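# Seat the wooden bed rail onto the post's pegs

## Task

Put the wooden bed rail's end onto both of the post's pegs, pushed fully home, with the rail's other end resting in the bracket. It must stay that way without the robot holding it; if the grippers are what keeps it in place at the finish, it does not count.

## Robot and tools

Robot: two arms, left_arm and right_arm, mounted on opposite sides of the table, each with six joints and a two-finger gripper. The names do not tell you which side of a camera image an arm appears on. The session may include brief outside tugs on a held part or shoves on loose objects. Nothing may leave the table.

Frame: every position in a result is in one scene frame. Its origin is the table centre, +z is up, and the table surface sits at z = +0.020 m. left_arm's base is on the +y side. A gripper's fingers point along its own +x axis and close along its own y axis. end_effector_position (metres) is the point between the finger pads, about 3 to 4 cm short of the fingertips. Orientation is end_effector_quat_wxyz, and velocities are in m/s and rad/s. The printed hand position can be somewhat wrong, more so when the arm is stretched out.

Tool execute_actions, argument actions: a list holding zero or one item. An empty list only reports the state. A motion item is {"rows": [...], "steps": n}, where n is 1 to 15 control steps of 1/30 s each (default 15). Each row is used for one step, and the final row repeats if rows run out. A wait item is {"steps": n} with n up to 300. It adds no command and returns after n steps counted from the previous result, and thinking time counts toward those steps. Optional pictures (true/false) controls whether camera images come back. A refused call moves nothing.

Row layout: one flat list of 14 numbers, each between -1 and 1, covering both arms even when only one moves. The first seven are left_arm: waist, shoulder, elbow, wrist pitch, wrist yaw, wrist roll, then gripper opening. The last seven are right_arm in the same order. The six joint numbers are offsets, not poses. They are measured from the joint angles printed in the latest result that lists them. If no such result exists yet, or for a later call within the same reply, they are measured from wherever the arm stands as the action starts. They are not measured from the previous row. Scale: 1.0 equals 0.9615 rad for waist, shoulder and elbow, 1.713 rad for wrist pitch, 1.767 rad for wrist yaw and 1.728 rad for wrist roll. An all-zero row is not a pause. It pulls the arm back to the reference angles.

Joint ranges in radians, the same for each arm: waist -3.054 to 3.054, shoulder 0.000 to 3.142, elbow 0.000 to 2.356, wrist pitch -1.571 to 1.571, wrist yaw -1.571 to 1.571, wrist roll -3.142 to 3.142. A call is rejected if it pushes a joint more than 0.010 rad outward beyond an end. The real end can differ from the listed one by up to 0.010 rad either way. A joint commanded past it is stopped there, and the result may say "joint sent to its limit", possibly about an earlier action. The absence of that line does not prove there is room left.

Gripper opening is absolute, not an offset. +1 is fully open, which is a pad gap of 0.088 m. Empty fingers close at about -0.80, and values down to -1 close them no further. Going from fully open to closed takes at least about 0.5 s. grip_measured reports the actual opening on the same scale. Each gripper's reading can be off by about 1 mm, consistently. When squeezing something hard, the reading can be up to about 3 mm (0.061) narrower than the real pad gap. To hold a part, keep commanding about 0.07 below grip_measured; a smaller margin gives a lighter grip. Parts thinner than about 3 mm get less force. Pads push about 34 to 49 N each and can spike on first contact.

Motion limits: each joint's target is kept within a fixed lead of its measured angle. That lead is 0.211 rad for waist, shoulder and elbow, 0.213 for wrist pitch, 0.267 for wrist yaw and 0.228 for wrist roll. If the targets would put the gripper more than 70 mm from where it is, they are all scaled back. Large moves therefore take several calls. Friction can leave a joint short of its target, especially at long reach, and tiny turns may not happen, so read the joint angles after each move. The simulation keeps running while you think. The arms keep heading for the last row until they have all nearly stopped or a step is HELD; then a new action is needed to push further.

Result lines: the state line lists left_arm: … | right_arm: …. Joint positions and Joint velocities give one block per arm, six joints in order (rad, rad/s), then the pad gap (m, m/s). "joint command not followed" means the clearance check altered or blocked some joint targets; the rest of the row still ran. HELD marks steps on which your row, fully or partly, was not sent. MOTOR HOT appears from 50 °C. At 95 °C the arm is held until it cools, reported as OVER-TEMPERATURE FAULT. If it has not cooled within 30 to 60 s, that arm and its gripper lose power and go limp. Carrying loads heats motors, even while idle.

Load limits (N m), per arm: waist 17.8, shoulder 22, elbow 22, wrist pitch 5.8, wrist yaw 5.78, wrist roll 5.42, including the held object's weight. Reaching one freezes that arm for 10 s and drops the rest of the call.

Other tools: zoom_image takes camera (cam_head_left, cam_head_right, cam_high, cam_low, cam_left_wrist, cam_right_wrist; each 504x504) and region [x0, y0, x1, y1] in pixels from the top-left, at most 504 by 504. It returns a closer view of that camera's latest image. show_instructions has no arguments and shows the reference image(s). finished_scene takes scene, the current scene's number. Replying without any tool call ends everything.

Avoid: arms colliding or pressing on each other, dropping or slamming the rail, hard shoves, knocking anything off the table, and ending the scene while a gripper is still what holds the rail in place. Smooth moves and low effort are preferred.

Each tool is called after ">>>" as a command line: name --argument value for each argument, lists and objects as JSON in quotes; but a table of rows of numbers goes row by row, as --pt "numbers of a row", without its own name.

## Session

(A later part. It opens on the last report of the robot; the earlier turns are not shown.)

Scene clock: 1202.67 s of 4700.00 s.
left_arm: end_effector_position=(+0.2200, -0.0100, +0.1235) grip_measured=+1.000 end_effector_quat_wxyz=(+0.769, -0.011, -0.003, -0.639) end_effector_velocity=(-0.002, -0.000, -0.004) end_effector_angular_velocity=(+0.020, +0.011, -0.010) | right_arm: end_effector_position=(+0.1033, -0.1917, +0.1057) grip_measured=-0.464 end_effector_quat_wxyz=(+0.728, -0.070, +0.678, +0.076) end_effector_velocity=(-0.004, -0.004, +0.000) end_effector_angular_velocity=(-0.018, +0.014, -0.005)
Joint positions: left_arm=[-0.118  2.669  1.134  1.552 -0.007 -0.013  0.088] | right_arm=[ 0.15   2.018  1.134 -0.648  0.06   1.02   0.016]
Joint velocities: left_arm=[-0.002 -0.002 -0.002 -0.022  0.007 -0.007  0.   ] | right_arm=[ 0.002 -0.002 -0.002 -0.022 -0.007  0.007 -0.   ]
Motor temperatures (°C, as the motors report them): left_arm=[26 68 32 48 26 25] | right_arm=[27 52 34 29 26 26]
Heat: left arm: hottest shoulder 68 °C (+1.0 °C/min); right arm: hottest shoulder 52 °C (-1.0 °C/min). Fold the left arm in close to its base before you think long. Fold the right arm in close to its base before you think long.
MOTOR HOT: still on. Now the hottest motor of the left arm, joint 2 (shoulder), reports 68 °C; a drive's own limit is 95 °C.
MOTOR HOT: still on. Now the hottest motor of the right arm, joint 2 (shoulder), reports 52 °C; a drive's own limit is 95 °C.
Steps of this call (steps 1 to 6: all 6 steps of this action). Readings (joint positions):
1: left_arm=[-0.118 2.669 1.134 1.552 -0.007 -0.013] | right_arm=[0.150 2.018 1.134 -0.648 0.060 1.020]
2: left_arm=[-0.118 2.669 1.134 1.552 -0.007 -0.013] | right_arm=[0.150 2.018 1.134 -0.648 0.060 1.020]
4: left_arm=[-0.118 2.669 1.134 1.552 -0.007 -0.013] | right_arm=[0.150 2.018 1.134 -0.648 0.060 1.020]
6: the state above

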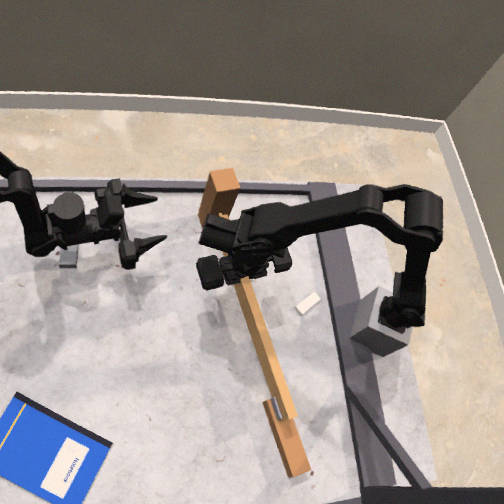

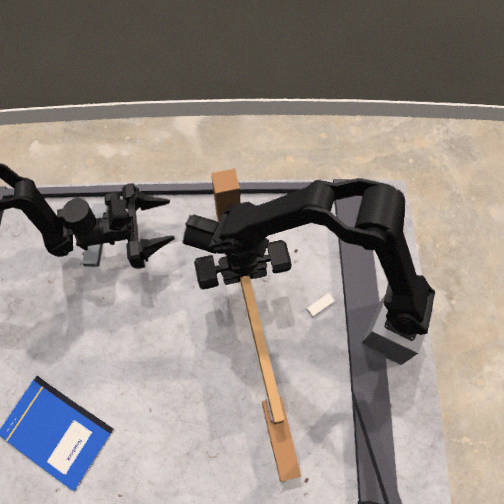

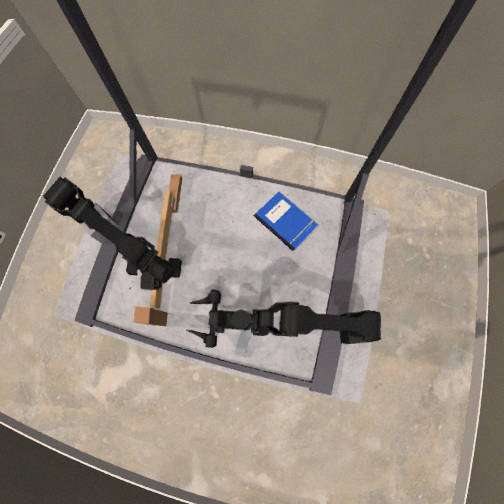

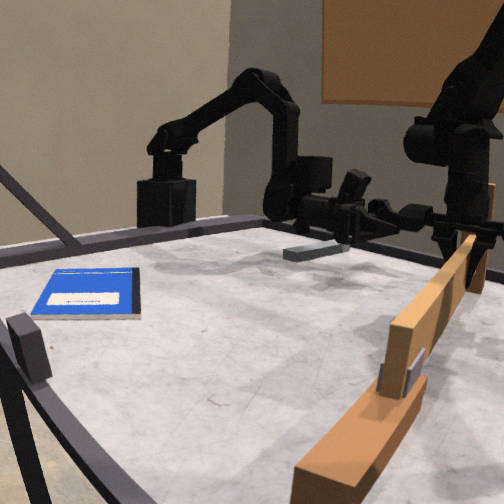

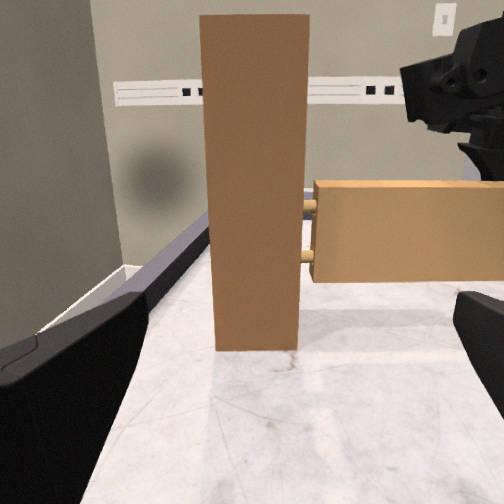

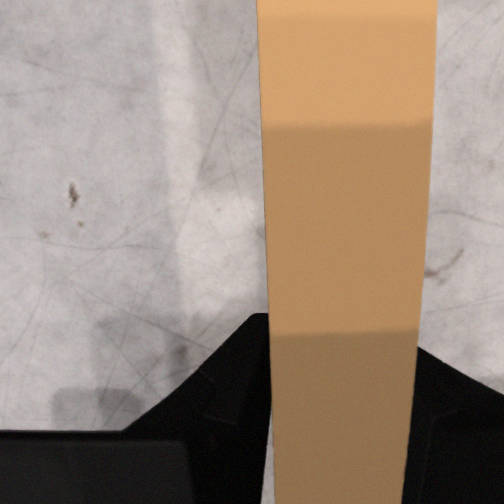

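>>> execute_actions --actions '[{"rows":[[0,0,0,0,0,0,1,0.002,-0.031,0,0,0,0,-0.8],[0,0,0,0,0,0,1,0.002,-0.031,0,0,0,0,-0.8],[0,0,0,0,0,0,1,0.002,-0.031,0,0,0,0,-0.8],[0,0,0,0,0,0,1,0.002,-0.031,0,0,0,0,-0.8],[0,0,0,0,0,0,1,0.002,-0.031,0,0,0,0,-0.8],[0,0,0,0,0,0,1,0.002,-0.031,0,0,0,0,-0.8],[0,0,0,0,0,0,1,-0.025,0,0,0,0.012,-0.003,-0.8]],"steps":15}]' --pictures false

>>> execute_actions --actions '[{"rows":[[0,0,0,0,0,0,1,0.002,-0.031,0,0,0,0,-0.8],[0,0,0,0,0,0,1,0.002,-0.031,0,0,0,0,-0.8],[0,0,0,0,0,0,1,0.002,-0.031,0,0,0,0,-0.8],[0,0,0,0,0,0,1,0.002,-0.031,0,0,0,0,-0.8],[0,0,0,0,0,0,1,0.002,-0.031,0,0,0,0,-0.8],[0,0,0,0,0,0,1,0.002,-0.031,0,0,0,0,-0.8],[0,0,0,0,0,0,1,-0.025,0,0,0,0.012,-0.003,-0.8]],"steps":15}]' --pictures false

>>> execute_actions --actions '[{"rows":[[0,0,0,0,0,0,1,0.002,-0.031,0,0,0,0,-0.8],[0,0,0,0,0,0,1,0.002,-0.031,0,0,0,0,-0.8],[0,0,0,0,0,0,1,0.002,-0.031,0,0,0,0,-0.8],[0,0,0,0,0,0,1,0.002,-0.031,0,0,0,0,-0.8],[0,0,0,0,0,0,1,0.002,-0.031,0,0,0,0,-0.8],[0,0,0,0,0,0,1,0.002,-0.031,0,0,0,0,-0.8],[0,0,0,0,0,0,1,-0.025,0,0,0,0.012,-0.003,-0.8]],"steps":15}]' --pictures false

>>> execute_actions --actions '[{"rows":[[0,0,0,0,0,0,1,0.002,-0.031,0,0,0,0,-0.8],[0,0,0,0,0,0,1,0.002,-0.031,0,0,0,0,-0.8],[0,0,0,0,0,0,1,0.002,-0.031,0,0,0,0,-0.8],[0,0,0,0,0,0,1,0.002,-0.031,0,0,0,0,-0.8],[0,0,0,0,0,0,1,0.002,-0.031,0,0,0,0,-0.8],[0,0,0,0,0,0,1,0.002,-0.031,0,0,0,0,-0.8],[0,0,0,0,0,0,1,-0.025,0,0,0,0.012,-0.003,-0.8]],"steps":15}]' --pictures false

>>> execute_actions --actions '[{"rows":[[0,0,0,0,0,0,1,0.002,0,0,0,0,0,-0.8]],"steps":6}]'

>>> zoom_image --camera "cam_left_wrist" --region '[250,170,390,310]'

Scene clock: 1221.90 s of 4700.00 s.
left_arm: end_effector_position=(+0.2200, -0.0100, +0.1235) grip_measured=+1.000 end_effector_quat_wxyz=(+0.769, -0.011, -0.003, -0.639) end_effector_velocity=(+0.002, +0.001, +0.000) end_effector_angular_velocity=(+0.003, +0.023, +0.009) | right_arm: end_effector_position=(+0.1035, -0.1918, +0.1058) grip_measured=-0.464 end_effector_quat_wxyz=(+0.727, -0.069, +0.678, +0.076) end_effector_velocity=(-0.000, -0.000, +0.001) end_effector_angular_velocity=(-0.001, +0.007, +0.020)
Joint positions: left_arm=[-0.118  2.669  1.134  1.552 -0.007 -0.013  0.088] | right_arm=[ 0.149  2.017  1.134 -0.648  0.058  1.019  0.016]
Joint velocities: left_arm=[ 0.002 -0.007 -0.007 -0.007 -0.007 -0.022  0.   ] | right_arm=[-0.002 -0.002  0.002 -0.007 -0.007 -0.022 -0.   ]
Motor temperatures (°C, as the motors report them): left_arm=[26 68 32 48 26 25] | right_arm=[27 52 33 29 26 26]
Heat: left arm: hottest shoulder 68 °C (+0.0 °C/min); right arm: hottest shoulder 52 °C (+0.0 °C/min). Fold the left arm in close to its base before you think long. Fold the right arm in close to its base before you think long.
MOTOR HOT: still on. Now the hottest motor of the left arm, joint 2 (shoulder), reports 68 °C; a drive's own limit is 95 °C.
MOTOR HOT: still on. Now the hottest motor of the right arm, joint 2 (shoulder), reports 52 °C; a drive's own limit is 95 °C.
Steps of this call (steps 1 to 15: the robot went on to your last target; steps 16 to 90: nothing new was sent; then 15.73 s passed at rest; steps 91 to 105: all 15 steps of this action). Readings (joint positions):
91: left_arm=[-0.118 2.669 1.134 1.552 -0.007 -0.013] | right_arm=[0.150 2.018 1.134 -0.648 0.060 1.020]
92: left_arm=[-0.118 2.669 1.134 1.552 -0.007 -0.013] | right_arm=[0.150 2.018 1.134 -0.648 0.060 1.020]
94: left_arm=[-0.118 2.669 1.134 1.552 -0.007 -0.013] | right_arm=[0.150 2.018 1.134 -0.648 0.060 1.020]
98: left_arm=[-0.118 2.669 1.134 1.552 -0.007 -0.013] | right_arm=[0.149 2.017 1.134 -0.648 0.058 1.020]
105: the state above

Scene clock: 1222.40 s of 4700.00 s.
left_arm: end_effector_position=(+0.2200, -0.0100, +0.1235) grip_measured=+1.000 end_effector_quat_wxyz=(+0.769, -0.011, -0.003, -0.639) end_effector_velocity=(-0.002, -0.000, -0.004) end_effector_angular_velocity=(+0.018, +0.025, -0.010) | right_arm: end_effector_position=(+0.1036, -0.1919, +0.1058) grip_measured=-0.464 end_effector_quat_wxyz=(+0.727, -0.069, +0.679, +0.076) end_effector_velocity=(+0.001, -0.003, -0.001) end_effector_angular_velocity=(-0.014, -0.003, +0.005)
Joint positions: left_arm=[-0.118  2.669  1.134  1.552 -0.007 -0.013  0.088] | right_arm=[ 0.148  2.017  1.134 -0.648  0.057  1.019  0.016]
Joint velocities: left_arm=[-0.002 -0.002 -0.002 -0.022  0.007 -0.022  0.   ] | right_arm=[-0.002  0.002 -0.002 -0.007  0.007 -0.007  0.   ]
Motor temperatures (°C, as the motors report them): left_arm=[26 68 32 48 26 25] | right_arm=[27 52 33 29 26 26]
Heat: left arm: hottest shoulder 68 °C (+0.0 °C/min); right arm: hottest shoulder 52 °C (+0.0 °C/min). Fold the left arm in close to its base before you think long. Fold the right arm in close to its base before you think long.
MOTOR HOT: still on. Now the hottest motor of the left arm, joint 2 (shoulder), reports 68 °C; a drive's own limit is 95 °C.
MOTOR HOT: still on. Now the hottest motor of the right arm, joint 2 (shoulder), reports 52 °C; a drive's own limit is 95 °C.
Steps of this call (steps 1 to 15: all 15 steps of this action). Readings (joint positions):
1: left_arm=[-0.118 2.669 1.134 1.552 -0.007 -0.013] | right_arm=[0.149 2.017 1.134 -0.648 0.058 1.019]
2: left_arm=[-0.118 2.669 1.134 1.552 -0.007 -0.013] | right_arm=[0.149 2.017 1.134 -0.648 0.058 1.019]
4: left_arm=[-0.118 2.669 1.134 1.552 -0.007 -0.013] | right_arm=[0.150 2.017 1.134 -0.648 0.058 1.019]
8: left_arm=[-0.118 2.669 1.134 1.552 -0.007 -0.013] | right_arm=[0.148 2.017 1.134 -0.648 0.057 1.019]
15: the state above

Scene clock: 1222.90 s of 4700.00 s.
left_arm: end_effector_position=(+0.2200, -0.0100, +0.1235) grip_measured=+1.000 end_effector_quat_wxyz=(+0.769, -0.011, -0.003, -0.639) end_effector_velocity=(+0.002, +0.000, -0.005) end_effector_angular_velocity=(+0.023, -0.003, +0.010) | right_arm: end_effector_position=(+0.1036, -0.1918, +0.1058) grip_measured=-0.464 end_effector_quat_wxyz=(+0.727, -0.069, +0.679, +0.076) end_effector_velocity=(+0.002, -0.000, -0.001) end_effector_angular_velocity=(-0.001, -0.008, +0.005)
Joint positions: left_arm=[-0.118  2.669  1.134  1.552 -0.007 -0.013  0.088] | right_arm=[ 0.148  2.017  1.134 -0.648  0.056  1.019  0.016]
Joint velocities: left_arm=[ 0.002  0.002  0.002 -0.022 -0.007  0.007  0.   ] | right_arm=[-0.002  0.002 -0.002  0.007  0.007 -0.007 -0.001]
Motor temperatures (°C, as the motors report them): left_arm=[26 68 32 48 26 25] | right_arm=[27 52 33 29 26 26]
Heat: left arm: hottest shoulder 68 °C (+0.0 °C/min); right arm: hottest shoulder 52 °C (+0.0 °C/min). Fold the left arm in close to its base before you think long. Fold the right arm in close to its base before you think long.
MOTOR HOT: still on. Now the hottest motor of the left arm, joint 2 (shoulder), reports 68 °C; a drive's own limit is 95 °C.
MOTOR HOT: still on. Now the hottest motor of the right arm, joint 2 (shoulder), reports 52 °C; a drive's own limit is 95 °C.
Steps of this call (steps 1 to 15: all 15 steps of this action). Readings (joint positions):
1: left_arm=[-0.118 2.669 1.134 1.552 -0.007 -0.013] | right_arm=[0.149 2.017 1.134 -0.648 0.057 1.019]
2: left_arm=[-0.118 2.669 1.134 1.552 -0.007 -0.013] | right_arm=[0.149 2.017 1.134 -0.648 0.057 1.019]
4: left_arm=[-0.118 2.669 1.134 1.552 -0.007 -0.013] | right_arm=[0.149 2.017 1.134 -0.648 0.057 1.019]
8: left_arm=[-0.118 2.669 1.134 1.552 -0.007 -0.013] | right_arm=[0.148 2.017 1.134 -0.648 0.056 1.019]
15: the state above

Scene clock: 1223.40 s of 4700.00 s.
left_arm: end_effector_position=(+0.2200, -0.0100, +0.1235) grip_measured=+1.000 end_effector_quat_wxyz=(+0.769, -0.011, -0.003, -0.639) end_effector_velocity=(-0.000, +0.001, -0.002) end_effector_angular_velocity=(+0.008, +0.024, +0.004) | right_arm: end_effector_position=(+0.1037, -0.1919, +0.1058) grip_measured=-0.464 end_effector_quat_wxyz=(+0.726, -0.069, +0.680, +0.077) end_effector_velocity=(+0.002, -0.001, +0.001) end_effector_angular_velocity=(-0.006, -0.006, +0.019)
Joint positions: left_arm=[-0.118  2.669  1.134  1.552 -0.007 -0.013  0.088] | right_arm=[ 0.147  2.017  1.134 -0.648  0.055  1.018  0.016]
Joint velocities: left_arm=[-0.002 -0.002 -0.007 -0.007 -0.007 -0.022  0.   ] | right_arm=[-0.002 -0.002  0.002 -0.007  0.007 -0.022  0.   ]
Motor temperatures (°C, as the motors report them): left_arm=[26 68 32 48 26 25] | right_arm=[27 52 33 29 26 26]
Heat: left arm: hottest shoulder 68 °C (+0.0 °C/min); right arm: hottest shoulder 52 °C (+0.0 °C/min). Fold the left arm in close to its base before you think long. Fold the right arm in close to its base before you think long.
MOTOR HOT: still on. Now the hottest motor of the left arm, joint 2 (shoulder), reports 68 °C; a drive's own limit is 95 °C.
MOTOR HOT: still on. Now the hottest motor of the right arm, joint 2 (shoulder), reports 52 °C; a drive's own limit is 95 °C.
Steps of this call (steps 1 to 15: all 15 steps of this action). Readings (joint positions):
1: left_arm=[-0.118 2.669 1.134 1.552 -0.007 -0.013] | right_arm=[0.148 2.017 1.134 -0.648 0.056 1.019]
2: left_arm=[-0.118 2.669 1.134 1.552 -0.007 -0.013] | right_arm=[0.148 2.017 1.134 -0.648 0.056 1.019]
4: left_arm=[-0.118 2.669 1.134 1.552 -0.007 -0.013] | right_arm=[0.148 2.017 1.134 -0.648 0.056 1.019]
8: left_arm=[-0.118 2.669 1.134 1.552 -0.007 -0.013] | right_arm=[0.147 2.017 1.134 -0.648 0.055 1.019]
15: the state above

Scene clock: 1223.60 s of 4700.00 s.
left_arm: end_effector_position=(+0.2200, -0.0100, +0.1235) grip_measured=+1.000 end_effector_quat_wxyz=(+0.769, -0.011, -0.003, -0.639) end_effector_velocity=(-0.000, -0.001, +0.000) end_effector_angular_velocity=(-0.002, +0.022, +0.004) | right_arm: end_effector_position=(+0.1034, -0.1918, +0.1058) grip_measured=-0.464 end_effector_quat_wxyz=(+0.727, -0.069, +0.679, +0.077) end_effector_velocity=(-0.003, -0.001, +0.000) end_effector_angular_velocity=(-0.006, +0.009, +0.025)
Joint positions: left_arm=[-0.118  2.669  1.134  1.552 -0.007 -0.013  0.088] | right_arm=[ 0.148  2.017  1.134 -0.648  0.055  1.018  0.016]
Joint velocities: left_arm=[-0.002 -0.002  0.002 -0.007 -0.007 -0.022  0.   ] | right_arm=[ 0.002 -0.002 -0.002 -0.007 -0.007 -0.022 -0.   ]
Motor temperatures (°C, as the motors report them): left_arm=[26 68 32 48 26 25] | right_arm=[27 52 33 29 26 26]
Heat: left arm: hottest shoulder 68 °C (+0.0 °C/min); right arm: hottest shoulder 52 °C (+0.0 °C/min). Fold the left arm in close to its base before you think long. Fold the right arm in close to its base before you think long.
MOTOR HOT: still on. Now the hottest motor of the left arm, joint 2 (shoulder), reports 68 °C; a drive's own limit is 95 °C.
MOTOR HOT: still on. Now the hottest motor of the right arm, joint 2 (shoulder), reports 52 °C; a drive's own limit is 95 °C.
Steps of this call (steps 1 to 6: all 6 steps of this action). Readings (joint positions):
1: left_arm=[-0.118 2.669 1.134 1.552 -0.007 -0.013] | right_arm=[0.148 2.017 1.134 -0.648 0.055 1.018]
2: left_arm=[-0.118 2.669 1.134 1.552 -0.007 -0.013] | right_arm=[0.148 2.017 1.134 -0.648 0.055 1.018]
4: left_arm=[-0.118 2.669 1.134 1.552 -0.007 -0.013] | right_arm=[0.148 2.017 1.134 -0.648 0.055 1.018]
6: the state above

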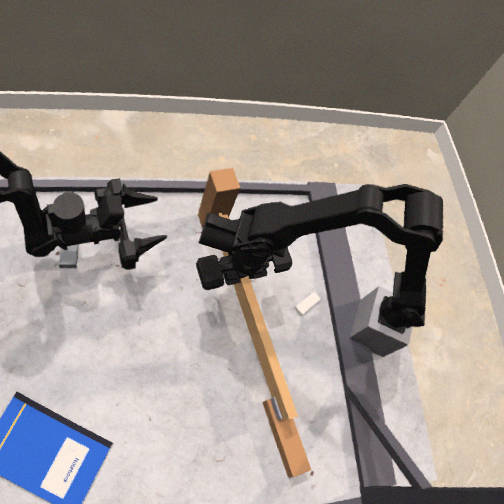

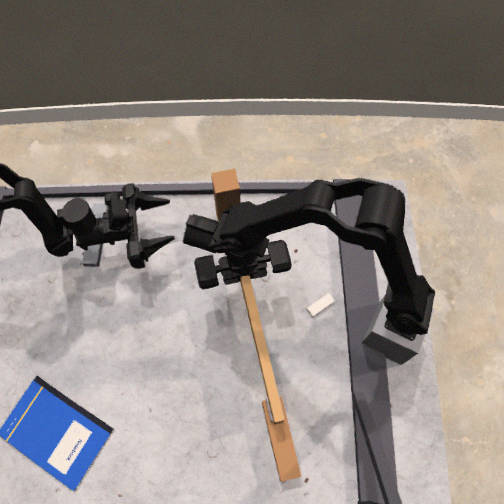

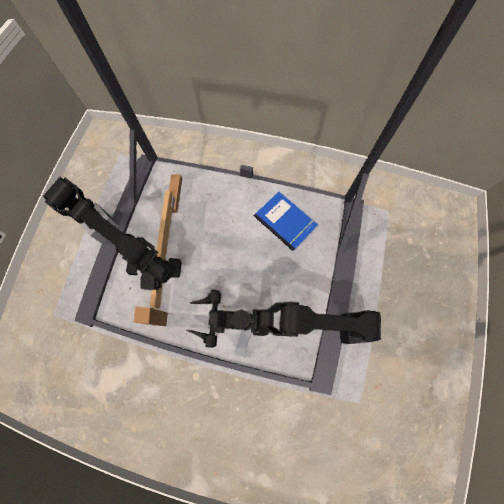

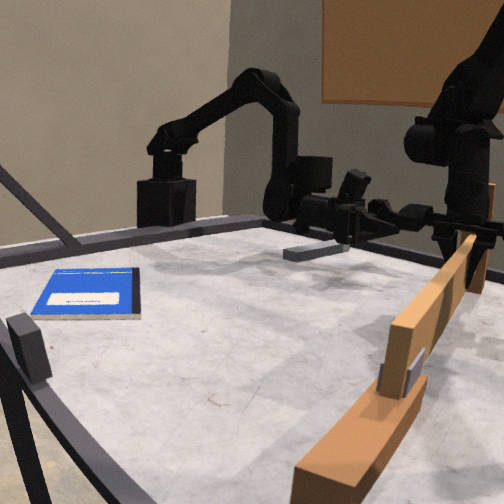

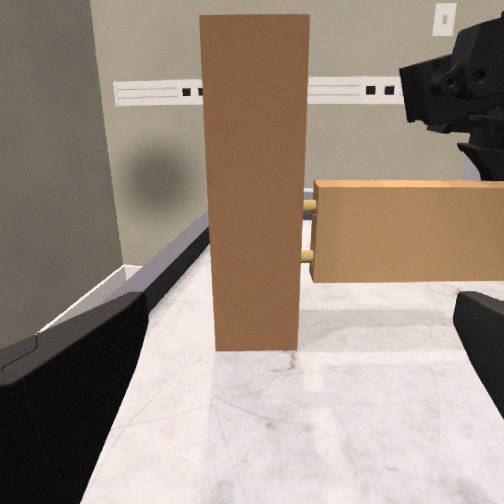

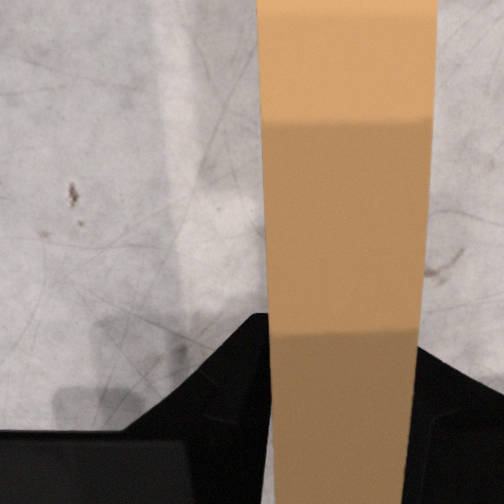

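Region (250, 170, 390, 310) of cam_left_wrist's 504x504 image, scaled by 3.600, with more detail than that image has.

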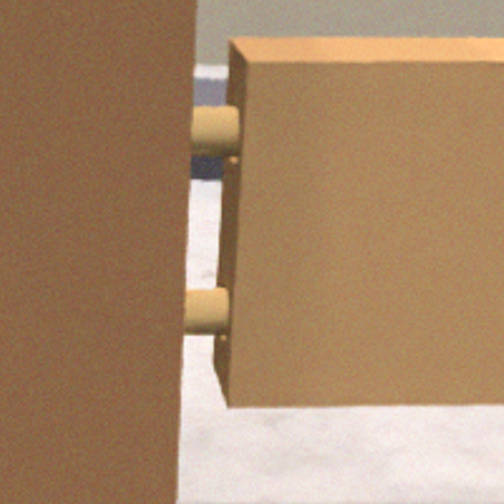

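>>> execute_actions --actions '[{"rows":[[0,0,0,0,0,0,1,-0.02,0,0,0,0.010,-0.002,-0.8],[0,0,0,0,0,0,1,-0.02,0,0,0,0.012,-0.002,-0.8],[0,0,0,0,0,0,1,-0.02,0,0,0,0.014,-0.002,-0.8],[0,0,0,0,0,0,1,-0.02,0,0,0,0.015,-0.002,-0.8],[0,0,0,0,0,0,1,-0.02,0,0,0,0.016,-0.002,-0.8],[0,0,0,0,0,0,1,-0.02,0,0,0,0.017,-0.002,-0.8],[0,0,0,0,0,0,1,-0.02,0,0,0,0.018,-0.002,-0.8],[0,0,0,0,0,0,1,-0.02,0,0,0,0.019,-0.002,-0.8],[0,0,0,0,0,0,1,-0.02,0,0,0,0.020,-0.002,-0.8],[0,0,0,0,0,0,1,-0.02,0,0,0,0.021,-0.002,-0.8],[0,0,0,0,0,0,1,-0.02,0,0,0,0.022,-0.002,-0.8],[0,0,0,0,0,0,1,-0.02,0,0,0,0.023,-0.002,-0.8],[0,0,0,0,0,0,1,-0.02,0,0,0,0.024,-0.002,-0.8]],"steps":15}]' --pictures false

>>> execute_actions --actions '[{"rows":[[0,0,0,0,0,0,1,0.002,0,0,0,0,0,-0.8]],"steps":6}]'

>>> zoom_image --camera "cam_left_wrist" --region '[250,170,390,310]'

Scene clock: 1230.33 s of 4700.00 s.
left_arm: end_effector_position=(+0.2200, -0.0100, +0.1235) grip_measured=+1.000 end_effector_quat_wxyz=(+0.769, -0.011, -0.003, -0.639) end_effector_velocity=(-0.000, +0.000, -0.001) end_effector_angular_velocity=(+0.006, +0.009, +0.005) | right_arm: end_effector_position=(+0.1036, -0.1918, +0.1058) grip_measured=-0.464 end_effector_quat_wxyz=(+0.728, -0.070, +0.677, +0.077) end_effector_velocity=(-0.002, -0.003, +0.001) end_effector_angular_velocity=(-0.011, -0.005, +0.029)
Joint positions: left_arm=[-0.118  2.669  1.134  1.552 -0.007 -0.013  0.088] | right_arm=[ 0.15   2.017  1.134 -0.648  0.061  1.018  0.016]
Joint velocities: left_arm=[-0.002 -0.002 -0.002 -0.007 -0.007 -0.007  0.   ] | right_arm=[ 0.007 -0.007 -0.007 -0.007  0.007 -0.022 -0.   ]
Motor temperatures (°C, as the motors report them): left_arm=[26 68 32 48 26 25] | right_arm=[27 52 33 29 26 26]
Heat: left arm: hottest shoulder 68 °C (+0.0 °C/min); right arm: hottest shoulder 52 °C (-1.0 °C/min). Fold the left arm in close to its base before you think long. Fold the right arm in close to its base before you think long.
MOTOR HOT: still on. Now the hottest motor of the left arm, joint 2 (shoulder), reports 68 °C; a drive's own limit is 95 °C.
MOTOR HOT: still on. Now the hottest motor of the right arm, joint 2 (shoulder), reports 52 °C; a drive's own limit is 95 °C.
Steps of this call (steps 1 to 15: the robot went on to your last target; steps 16 to 90: nothing new was sent; then 3.23 s passed at rest; steps 91 to 105: all 15 steps of this action). Readings (joint positions):
91: left_arm=[-0.118 2.669 1.134 1.552 -0.007 -0.013] | right_arm=[0.148 2.017 1.134 -0.648 0.055 1.018]
92: left_arm=[-0.118 2.669 1.134 1.552 -0.007 -0.013] | right_arm=[0.148 2.017 1.134 -0.648 0.055 1.018]
94: left_arm=[-0.118 2.669 1.134 1.552 -0.007 -0.013] | right_arm=[0.148 2.017 1.134 -0.648 0.055 1.018]
98: left_arm=[-0.118 2.669 1.134 1.552 -0.007 -0.013] | right_arm=[0.148 2.017 1.134 -0.648 0.056 1.018]
105: the state above

Scene clock: 1230.53 s of 4700.00 s.
left_arm: end_effector_position=(+0.2200, -0.0100, +0.1235) grip_measured=+1.000 end_effector_quat_wxyz=(+0.769, -0.011, -0.003, -0.639) end_effector_velocity=(+0.004, +0.001, +0.005) end_effector_angular_velocity=(-0.023, +0.004, +0.024) | right_arm: end_effector_position=(+0.1032, -0.1917, +0.1059) grip_measured=-0.464 end_effector_quat_wxyz=(+0.729, -0.071, +0.677, +0.077) end_effector_velocity=(-0.001, -0.001, +0.002) end_effector_angular_velocity=(-0.001, +0.007, +0.020)
Joint positions: left_arm=[-0.118  2.669  1.134  1.552 -0.007 -0.013  0.088] | right_arm=[ 0.152  2.017  1.134 -0.648  0.063  1.018  0.016]
Joint velocities: left_arm=[ 0.002 -0.002 -0.002  0.022 -0.022 -0.007  0.   ] | right_arm=[-0.002 -0.007 -0.002 -0.007 -0.007 -0.022 -0.   ]
Motor temperatures (°C, as the motors report them): left_arm=[26 68 32 48 26 25] | right_arm=[27 52 33 29 26 26]
Heat: left arm: hottest shoulder 68 °C (+0.0 °C/min); right arm: hottest shoulder 52 °C (-1.0 °C/min). Fold the left arm in close to its base before you think long. Fold the right arm in close to its base before you think long.
MOTOR HOT: still on. Now the hottest motor of the left arm, joint 2 (shoulder), reports 68 °C; a drive's own limit is 95 °C.
MOTOR HOT: still on. Now the hottest motor of the right arm, joint 2 (shoulder), reports 52 °C; a drive's own limit is 95 °C.
Steps of this call (steps 1 to 6: all 6 steps of this action). Readings (joint positions):
1: left_arm=[-0.118 2.669 1.134 1.552 -0.007 -0.013] | right_arm=[0.151 2.017 1.134 -0.648 0.062 1.018]
2: left_arm=[-0.118 2.669 1.134 1.552 -0.007 -0.013] | right_arm=[0.152 2.017 1.134 -0.648 0.063 1.018]
4: left_arm=[-0.118 2.669 1.134 1.552 -0.007 -0.013] | right_arm=[0.152 2.017 1.134 -0.648 0.063 1.018]
6: the state above

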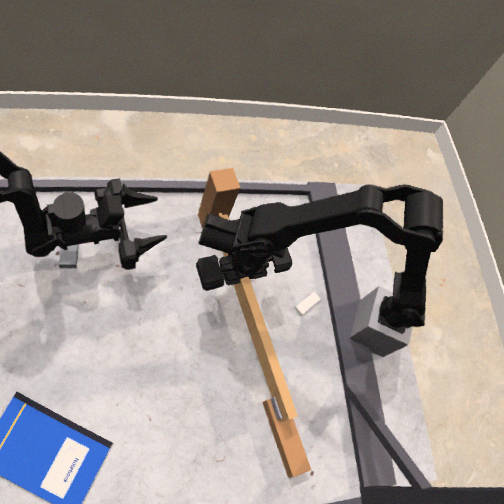

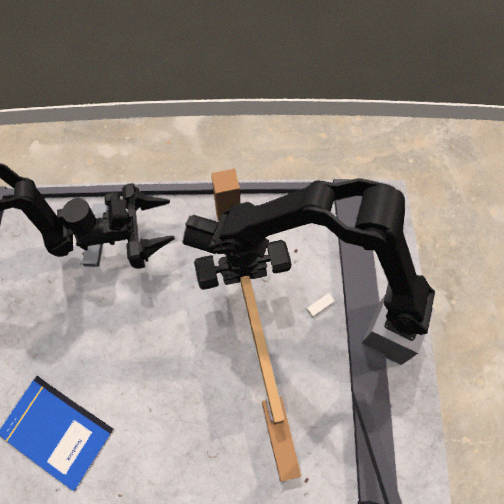

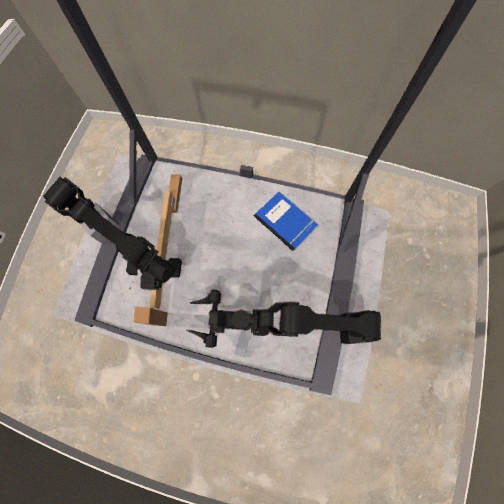

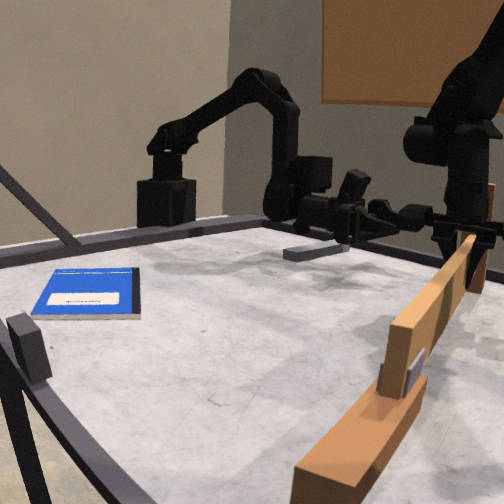

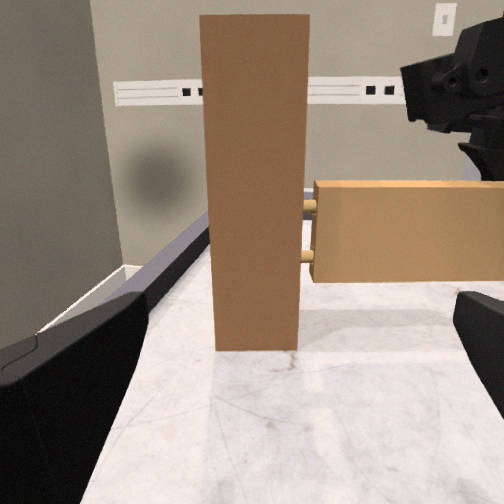

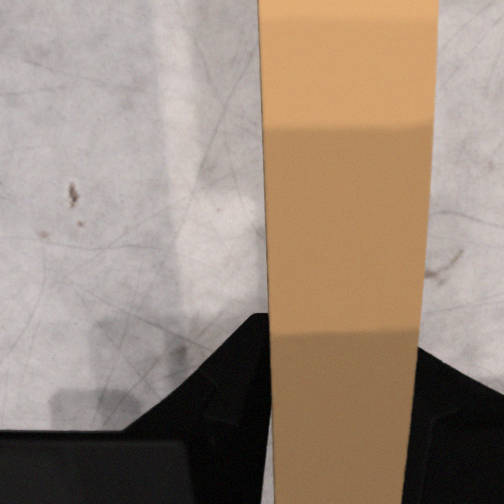

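Region (250, 170, 390, 310) of cam_left_wrist's 504x504 image, scaled by 3.600, with more detail than that image has.

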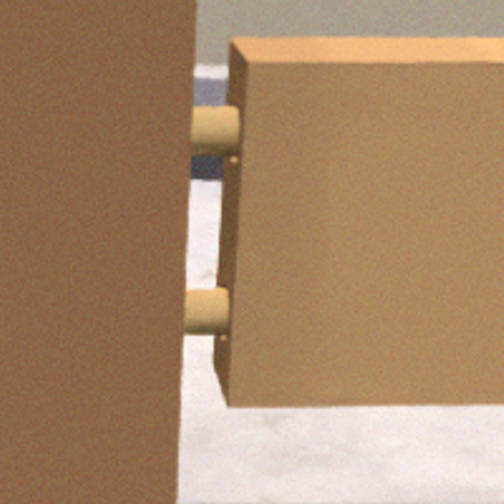

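>>> execute_actions --actions '[{"rows":[[0,0,0,0,0,0,1,0.002,-0.034,0,0,0,0,-0.8],[0,0,0,0,0,0,1,0.002,-0.034,0,0,0,0,-0.8],[0,0,0,0,0,0,1,0.002,-0.034,0,0,0,0,-0.8],[0,0,0,0,0,0,1,0.002,-0.034,0,0,0,0,-0.8],[0,0,0,0,0,0,1,0.002,-0.034,0,0,0,0,-0.8],[0,0,0,0,0,0,1,0.002,-0.034,0,0,0,0,-0.8],[0,0,0,0,0,0,1,-0.025,0,0,0,0.012,-0.003,-0.8]],"steps":15}]' --pictures false

>>> execute_actions --actions '[{"rows":[[0,0,0,0,0,0,1,0.002,-0.034,0,0,0,0,-0.8],[0,0,0,0,0,0,1,0.002,-0.034,0,0,0,0,-0.8],[0,0,0,0,0,0,1,0.002,-0.034,0,0,0,0,-0.8],[0,0,0,0,0,0,1,0.002,-0.034,0,0,0,0,-0.8],[0,0,0,0,0,0,1,0.002,-0.034,0,0,0,0,-0.8],[0,0,0,0,0,0,1,0.002,-0.034,0,0,0,0,-0.8],[0,0,0,0,0,0,1,-0.025,0,0,0,0.012,-0.003,-0.8]],"steps":15}]' --pictures false

>>> execute_actions --actions '[{"rows":[[0,0,0,0,0,0,1,0.002,-0.034,0,0,0,0,-0.8],[0,0,0,0,0,0,1,0.002,-0.034,0,0,0,0,-0.8],[0,0,0,0,0,0,1,0.002,-0.034,0,0,0,0,-0.8],[0,0,0,0,0,0,1,0.002,-0.034,0,0,0,0,-0.8],[0,0,0,0,0,0,1,0.002,-0.034,0,0,0,0,-0.8],[0,0,0,0,0,0,1,0.002,-0.034,0,0,0,0,-0.8],[0,0,0,0,0,0,1,-0.025,0,0,0,0.012,-0.003,-0.8]],"steps":15}]' --pictures false

>>> execute_actions --actions '[{"rows":[[0,0,0,0,0,0,1,0.002,-0.034,0,0,0,0,-0.8],[0,0,0,0,0,0,1,0.002,-0.034,0,0,0,0,-0.8],[0,0,0,0,0,0,1,0.002,-0.034,0,0,0,0,-0.8],[0,0,0,0,0,0,1,0.002,-0.034,0,0,0,0,-0.8],[0,0,0,0,0,0,1,0.002,-0.034,0,0,0,0,-0.8],[0,0,0,0,0,0,1,0.002,-0.034,0,0,0,0,-0.8],[0,0,0,0,0,0,1,-0.025,0,0,0,0.012,-0.003,-0.8]],"steps":15}]' --pictures false

>>> execute_actions --actions '[{"rows":[[0,0,0,0,0,0,1,0.002,0,0,0,0,0,-0.8]],"steps":6}]'

>>> zoom_image --camera "cam_left_wrist" --region '[250,170,390,310]'

Scene clock: 1245.80 s of 4700.00 s.
left_arm: end_effector_position=(+0.2200, -0.0100, +0.1235) grip_measured=+1.000 end_effector_quat_wxyz=(+0.769, -0.011, -0.003, -0.639) end_effector_velocity=(+0.002, +0.001, -0.001) end_effector_angular_velocity=(+0.006, +0.009, +0.019) | right_arm: end_effector_position=(+0.1034, -0.1915, +0.1065) grip_measured=-0.464 end_effector_quat_wxyz=(+0.728, -0.070, +0.677, +0.077) end_effector_velocity=(-0.001, -0.001, +0.003) end_effector_angular_velocity=(+0.004, +0.006, +0.005)
Joint positions: left_arm=[-0.118  2.669  1.134  1.552 -0.007 -0.013  0.088] | right_arm=[ 0.15   2.016  1.134 -0.648  0.06   1.018  0.016]
Joint velocities: left_arm=[-0.002 -0.002 -0.002 -0.007 -0.022 -0.007  0.   ] | right_arm=[-0.002 -0.012 -0.002 -0.007 -0.007 -0.007 -0.   ]
Motor temperatures (°C, as the motors report them): left_arm=[26 68 32 49 26 25] | right_arm=[27 52 33 29 26 26]
Heat: left arm: hottest shoulder 68 °C (+0.0 °C/min); right arm: hottest shoulder 52 °C (+0.0 °C/min). Fold the left arm in close to its base before you think long. Fold the right arm in close to its base before you think long.
MOTOR HOT: still on. Now the hottest motor of the left arm, joint 2 (shoulder), reports 68 °C; a drive's own limit is 95 °C.
MOTOR HOT: still on. Now the hottest motor of the right arm, joint 2 (shoulder), reports 52 °C; a drive's own limit is 95 °C.
Steps of this call (steps 1 to 15: the robot went on to your last target; steps 16 to 90: nothing new was sent; then 11.77 s passed at rest; steps 91 to 105: all 15 steps of this action). Readings (joint positions):
91: left_arm=[-0.118 2.669 1.134 1.552 -0.007 -0.013] | right_arm=[0.152 2.017 1.134 -0.648 0.062 1.018]
92: left_arm=[-0.118 2.669 1.134 1.552 -0.007 -0.013] | right_arm=[0.152 2.017 1.134 -0.648 0.062 1.018]
94: left_arm=[-0.118 2.669 1.134 1.552 -0.007 -0.013] | right_arm=[0.152 2.017 1.134 -0.648 0.062 1.018]
98: left_arm=[-0.118 2.669 1.134 1.552 -0.007 -0.013] | right_arm=[0.151 2.016 1.134 -0.648 0.061 1.018]
105: the state above

Scene clock: 1246.30 s of 4700.00 s.
left_arm: end_effector_position=(+0.2200, -0.0100, +0.1235) grip_measured=+1.000 end_effector_quat_wxyz=(+0.769, -0.011, -0.003, -0.639) end_effector_velocity=(-0.005, -0.001, +0.002) end_effector_angular_velocity=(-0.002, +0.022, -0.015) | right_arm: end_effector_position=(+0.1034, -0.1914, +0.1067) grip_measured=-0.464 end_effector_quat_wxyz=(+0.728, -0.069, +0.678, +0.078) end_effector_velocity=(-0.000, -0.006, +0.000) end_effector_angular_velocity=(-0.019, +0.014, +0.000)
Joint positions: left_arm=[-0.118  2.669  1.134  1.552 -0.007 -0.013  0.088] | right_arm=[ 0.149  2.015  1.134 -0.648  0.058  1.018  0.016]
Joint velocities: left_arm=[-0.007 -0.007 -0.002 -0.007  0.007 -0.022  0.   ] | right_arm=[-0.007 -0.002 -0.002 -0.022 -0.007 -0.007 -0.   ]
Motor temperatures (°C, as the motors report them): left_arm=[26 68 32 49 26 25] | right_arm=[27 52 33 29 26 26]
Heat: left arm: hottest shoulder 68 °C (+0.0 °C/min); right arm: hottest shoulder 52 °C (+0.0 °C/min). Fold the left arm in close to its base before you think long. Fold the right arm in close to its base before you think long.
MOTOR HOT: still on. Now the hottest motor of the left arm, joint 2 (shoulder), reports 68 °C; a drive's own limit is 95 °C.
MOTOR HOT: still on. Now the hottest motor of the right arm, joint 2 (shoulder), reports 52 °C; a drive's own limit is 95 °C.
Steps of this call (steps 1 to 15: all 15 steps of this action). Readings (joint positions):
1: left_arm=[-0.118 2.669 1.134 1.552 -0.007 -0.013] | right_arm=[0.151 2.016 1.134 -0.648 0.061 1.018]
2: left_arm=[-0.118 2.669 1.134 1.552 -0.007 -0.013] | right_arm=[0.151 2.016 1.134 -0.648 0.061 1.018]
4: left_arm=[-0.118 2.669 1.134 1.552 -0.007 -0.013] | right_arm=[0.151 2.015 1.134 -0.648 0.061 1.018]
8: left_arm=[-0.118 2.669 1.134 1.552 -0.007 -0.013] | right_arm=[0.150 2.015 1.134 -0.648 0.059 1.018]
15: the state above

Scene clock: 1246.80 s of 4700.00 s.
left_arm: end_effector_position=(+0.2200, -0.0100, +0.1235) grip_measured=+1.000 end_effector_quat_wxyz=(+0.769, -0.011, -0.003, -0.639) end_effector_velocity=(+0.002, +0.000, -0.002) end_effector_angular_velocity=(+0.006, +0.009, +0.019) | right_arm: end_effector_position=(+0.1036, -0.1914, +0.1068) grip_measured=-0.464 end_effector_quat_wxyz=(+0.728, -0.069, +0.678, +0.078) end_effector_velocity=(-0.000, -0.000, +0.001) end_effector_angular_velocity=(-0.000, +0.008, +0.005)
Joint positions: left_arm=[-0.118  2.669  1.134  1.552 -0.007 -0.013  0.088] | right_arm=[ 0.149  2.014  1.134 -0.648  0.057  1.018  0.016]
Joint velocities: left_arm=[-0.002  0.002  0.002 -0.007 -0.022 -0.007  0.   ] | right_arm=[-0.002 -0.002  0.002 -0.007 -0.007 -0.007  0.   ]
Motor temperatures (°C, as the motors report them): left_arm=[26 68 32 49 26 25] | right_arm=[27 52 33 29 26 26]
Heat: left arm: hottest shoulder 68 °C (+0.0 °C/min); right arm: hottest shoulder 52 °C (+0.0 °C/min). Fold the left arm in close to its base before you think long. Fold the right arm in close to its base before you think long.
MOTOR HOT: still on. Now the hottest motor of the left arm, joint 2 (shoulder), reports 68 °C; a drive's own limit is 95 °C.
MOTOR HOT: still on. Now the hottest motor of the right arm, joint 2 (shoulder), reports 52 °C; a drive's own limit is 95 °C.
Steps of this call (steps 1 to 15: all 15 steps of this action). Readings (joint positions):
1: left_arm=[-0.118 2.669 1.134 1.552 -0.007 -0.013] | right_arm=[0.150 2.015 1.134 -0.648 0.059 1.018]
2: left_arm=[-0.118 2.669 1.134 1.552 -0.007 -0.013] | right_arm=[0.151 2.015 1.134 -0.648 0.059 1.018]
4: left_arm=[-0.118 2.669 1.134 1.552 -0.007 -0.013] | right_arm=[0.151 2.015 1.134 -0.648 0.059 1.018]
8: left_arm=[-0.118 2.669 1.134 1.552 -0.007 -0.013] | right_arm=[0.149 2.014 1.134 -0.648 0.057 1.018]
15: the state above

Scene clock: 1247.30 s of 4700.00 s.
left_arm: end_effector_position=(+0.2200, -0.0100, +0.1235) grip_measured=+1.000 end_effector_quat_wxyz=(+0.769, -0.011, -0.003, -0.639) end_effector_velocity=(-0.000, +0.000, -0.001) end_effector_angular_velocity=(+0.006, +0.009, +0.005) | right_arm: end_effector_position=(+0.1035, -0.1914, +0.1068) grip_measured=-0.464 end_effector_quat_wxyz=(+0.727, -0.068, +0.679, +0.078) end_effector_velocity=(-0.002, +0.002, +0.000) end_effector_angular_velocity=(+0.014, +0.018, +0.006)
Joint positions: left_arm=[-0.118  2.669  1.134  1.552 -0.007 -0.013  0.088] | right_arm=[ 0.148  2.014  1.134 -0.648  0.056  1.017  0.016]
Joint velocities: left_arm=[-0.002 -0.002 -0.002 -0.007 -0.007 -0.007  0.   ] | right_arm=[-0.002 -0.002 -0.002  0.007 -0.022 -0.007 -0.   ]
Motor temperatures (°C, as the motors report them): left_arm=[26 68 32 49 26 25] | right_arm=[27 52 33 29 26 26]
Heat: left arm: hottest shoulder 68 °C (+0.0 °C/min); right arm: hottest shoulder 52 °C (+0.0 °C/min). Fold the left arm in close to its base before you think long. Fold the right arm in close to its base before you think long.
MOTOR HOT: still on. Now the hottest motor of the left arm, joint 2 (shoulder), reports 68 °C; a drive's own limit is 95 °C.
MOTOR HOT: still on. Now the hottest motor of the right arm, joint 2 (shoulder), reports 52 °C; a drive's own limit is 95 °C.
Steps of this call (steps 1 to 15: all 15 steps of this action). Readings (joint positions):
1: left_arm=[-0.118 2.669 1.134 1.552 -0.007 -0.013] | right_arm=[0.149 2.014 1.134 -0.648 0.057 1.018]
2: left_arm=[-0.118 2.669 1.134 1.552 -0.007 -0.013] | right_arm=[0.150 2.014 1.134 -0.648 0.058 1.018]
4: left_arm=[-0.118 2.669 1.134 1.552 -0.007 -0.013] | right_arm=[0.150 2.014 1.134 -0.648 0.058 1.018]
8: left_arm=[-0.118 2.669 1.134 1.552 -0.007 -0.013] | right_arm=[0.148 2.014 1.134 -0.648 0.056 1.018]
15: the state above

Scene clock: 1247.50 s of 4700.00 s.
left_arm: end_effector_position=(+0.2200, -0.0100, +0.1235) grip_measured=+1.000 end_effector_quat_wxyz=(+0.769, -0.011, -0.003, -0.639) end_effector_velocity=(+0.002, +0.001, +0.003) end_effector_angular_velocity=(-0.009, +0.006, +0.010) | right_arm: end_effector_position=(+0.1033, -0.1913, +0.1068) grip_measured=-0.464 end_effector_quat_wxyz=(+0.727, -0.069, +0.678, +0.078) end_effector_velocity=(-0.002, +0.002, +0.000) end_effector_angular_velocity=(+0.014, +0.018, +0.006)
Joint positions: left_arm=[-0.118  2.669  1.134  1.552 -0.007 -0.013  0.088] | right_arm=[ 0.149  2.014  1.134 -0.648  0.057  1.017  0.016]
Joint velocities: left_arm=[ 0.002 -0.007 -0.007  0.007 -0.007 -0.007  0.   ] | right_arm=[-0.002 -0.002 -0.002  0.007 -0.022 -0.007  0.   ]
Motor temperatures (°C, as the motors report them): left_arm=[26 68 32 49 26 25] | right_arm=[27 52 33 29 26 26]
Heat: left arm: hottest shoulder 68 °C (+0.0 °C/min); right arm: hottest shoulder 52 °C (+0.0 °C/min). Fold the left arm in close to its base before you think long. Fold the right arm in close to its base before you think long.
MOTOR HOT: still on. Now the hottest motor of the left arm, joint 2 (shoulder), reports 68 °C; a drive's own limit is 95 °C.
MOTOR HOT: still on. Now the hottest motor of the right arm, joint 2 (shoulder), reports 52 °C; a drive's own limit is 95 °C.
Steps of this call (steps 1 to 6: all 6 steps of this action). Readings (joint positions):
1: left_arm=[-0.118 2.669 1.134 1.552 -0.007 -0.013] | right_arm=[0.149 2.014 1.134 -0.648 0.057 1.017]
2: left_arm=[-0.118 2.669 1.134 1.552 -0.007 -0.013] | right_arm=[0.149 2.014 1.134 -0.648 0.057 1.017]
4: left_arm=[-0.118 2.669 1.134 1.552 -0.007 -0.013] | right_arm=[0.149 2.014 1.134 -0.648 0.057 1.017]
6: the state above

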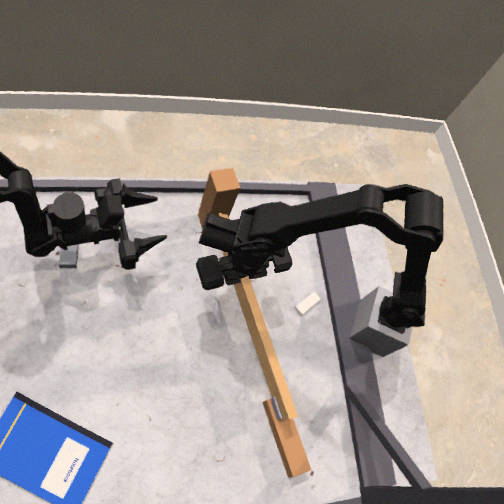

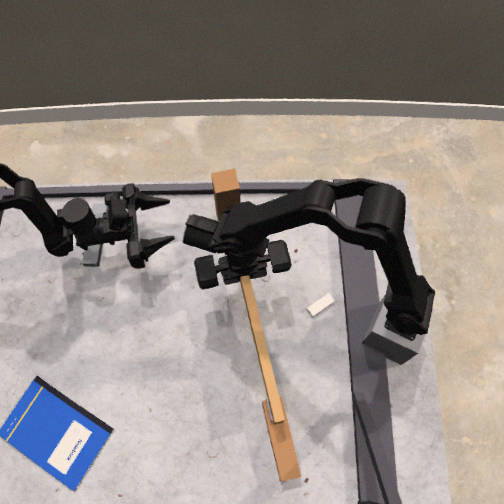

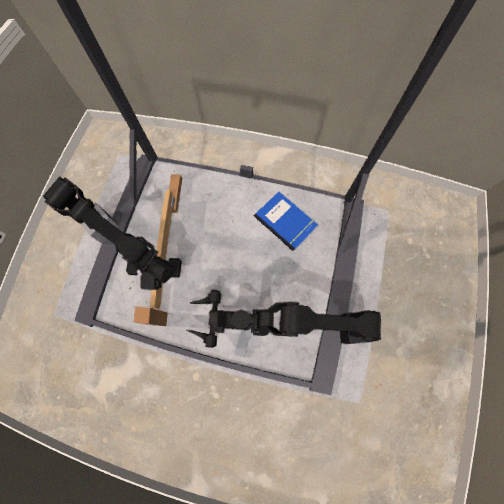

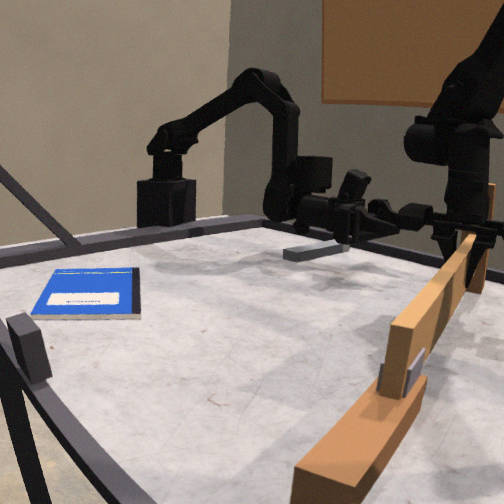

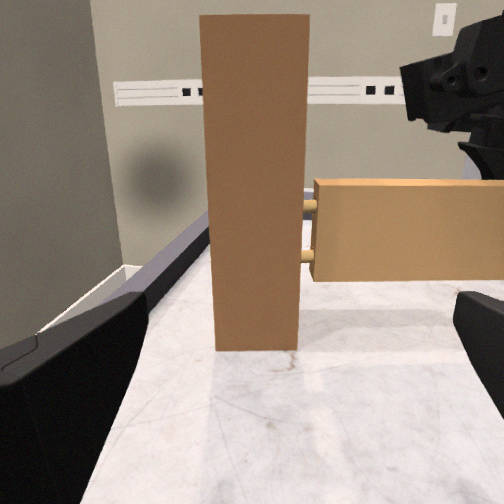

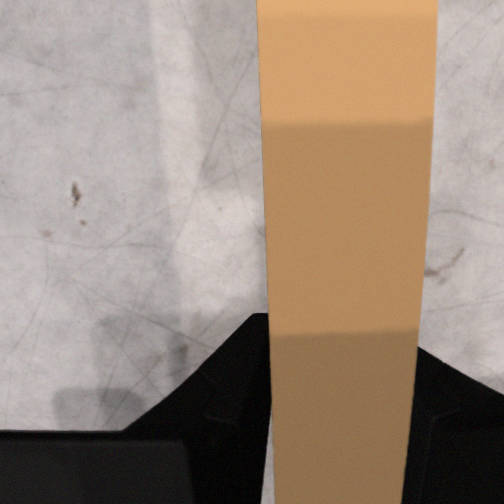

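Region (250, 170, 390, 310) of cam_left_wrist's 504x504 image, scaled by 3.600, with more detail than that image has.

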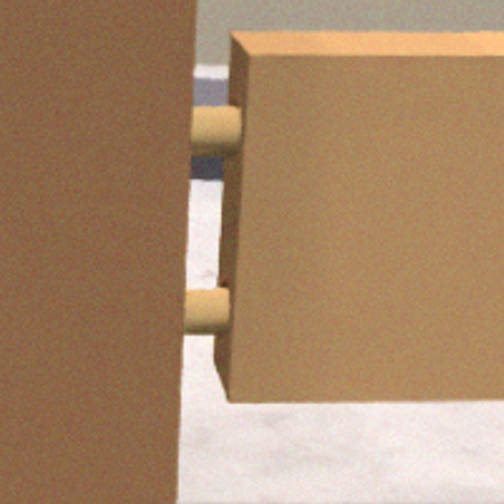

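>>> execute_actions --actions '[{"rows":[[0,0,0,0,0,0,1,0.002,0,0,-0.007,0,0,-0.8]],"steps":10}]' --pictures false

>>> execute_actions --actions '[{"rows":[[0,0,0,0,0,0,1,0.002,0,0,-0.003,0,0,-0.8]],"steps":5}]' --pictures false

Scene clock: 1250.97 s of 4700.00 s.
left_arm: end_effector_position=(+0.2200, -0.0100, +0.1235) grip_measured=+1.000 end_effector_quat_wxyz=(+0.769, -0.011, -0.003, -0.639) end_effector_velocity=(-0.002, -0.000, -0.001) end_effector_angular_velocity=(+0.006, +0.008, -0.010) | right_arm: end_effector_position=(+0.1031, -0.1918, +0.1068) grip_measured=-0.464 end_effector_quat_wxyz=(+0.727, -0.070, +0.679, +0.078) end_effector_velocity=(+0.001, -0.003, +0.000) end_effector_angular_velocity=(-0.010, -0.005, +0.005)
Joint positions: left_arm=[-0.118  2.669  1.134  1.552 -0.007 -0.013  0.088] | right_arm=[ 0.149  2.014  1.134 -0.651  0.057  1.017  0.016]
Joint velocities: left_arm=[-0.002 -0.002 -0.002 -0.007  0.007 -0.007  0.   ] | right_arm=[-0.002 -0.002 -0.002 -0.007  0.007 -0.007  0.   ]
Motor temperatures (°C, as the motors report them): left_arm=[26 68 32 49 26 25] | right_arm=[27 52 33 29 26 26]
Heat: left arm: hottest shoulder 68 °C (+0.0 °C/min); right arm: hottest shoulder 52 °C (+0.0 °C/min). Fold the left arm in close to its base before you think long. Fold the right arm in close to its base before you think long.
MOTOR HOT: still on. Now the hottest motor of the left arm, joint 2 (shoulder), reports 68 °C; a drive's own limit is 95 °C.
MOTOR HOT: still on. Now the hottest motor of the right arm, joint 2 (shoulder), reports 52 °C; a drive's own limit is 95 °C.
Steps of this call (steps 1 to 15: the robot went on to your last target; steps 16 to 90: nothing new was sent; then 0.13 s passed at rest; steps 91 to 100: all 10 steps of this action). Readings (joint positions):
91: left_arm=[-0.118 2.669 1.134 1.552 -0.007 -0.013] | right_arm=[0.149 2.014 1.134 -0.649 0.057 1.017]
92: left_arm=[-0.118 2.669 1.134 1.552 -0.007 -0.013] | right_arm=[0.149 2.014 1.134 -0.650 0.057 1.017]
94: left_arm=[-0.118 2.669 1.134 1.552 -0.007 -0.013] | right_arm=[0.149 2.014 1.134 -0.650 0.057 1.017]
98: left_arm=[-0.118 2.669 1.134 1.552 -0.007 -0.013] | right_arm=[0.149 2.014 1.134 -0.651 0.057 1.017]
100: the state above

Scene clock: 1251.13 s of 4700.00 s.
left_arm: end_effector_position=(+0.2200, -0.0100, +0.1235) grip_measured=+1.000 end_effector_quat_wxyz=(+0.769, -0.011, -0.003, -0.639) end_effector_velocity=(+0.007, +0.002, +0.002) end_effector_angular_velocity=(-0.006, -0.008, +0.039) | right_arm: end_effector_position=(+0.1031, -0.1918, +0.1068) grip_measured=-0.464 end_effector_quat_wxyz=(+0.727, -0.070, +0.679, +0.078) end_effector_velocity=(-0.001, -0.002, +0.000) end_effector_angular_velocity=(-0.006, +0.009, +0.020)
Joint positions: left_arm=[-0.118  2.669  1.134  1.552 -0.007 -0.013  0.088] | right_arm=[ 0.149  2.014  1.134 -0.651  0.057  1.017  0.016]
Joint velocities: left_arm=[ 0.002 -0.002 -0.002  0.007 -0.037  0.007  0.   ] | right_arm=[-0.002 -0.002 -0.002 -0.007 -0.007 -0.022 -0.   ]
Motor temperatures (°C, as the motors report them): left_arm=[26 68 32 49 26 25] | right_arm=[27 52 33 29 26 26]
Heat: left arm: hottest shoulder 68 °C (+0.0 °C/min); right arm: hottest shoulder 52 °C (+0.0 °C/min). Fold the left arm in close to its base before you think long. Fold the right arm in close to its base before you think long.
MOTOR HOT: still on. Now the hottest motor of the left arm, joint 2 (shoulder), reports 68 °C; a drive's own limit is 95 °C.
MOTOR HOT: still on. Now the hottest motor of the right arm, joint 2 (shoulder), reports 52 °C; a drive's own limit is 95 °C.
Steps of this call (steps 1 to 5: all 5 steps of this action). Readings (joint positions):
1: left_arm=[-0.118 2.669 1.134 1.552 -0.007 -0.013] | right_arm=[0.149 2.014 1.134 -0.651 0.057 1.017]
2: left_arm=[-0.118 2.669 1.134 1.552 -0.007 -0.013] | right_arm=[0.149 2.014 1.134 -0.651 0.057 1.017]
4: left_arm=[-0.118 2.669 1.134 1.552 -0.007 -0.013] | right_arm=[0.149 2.014 1.134 -0.651 0.057 1.017]
5: the state above


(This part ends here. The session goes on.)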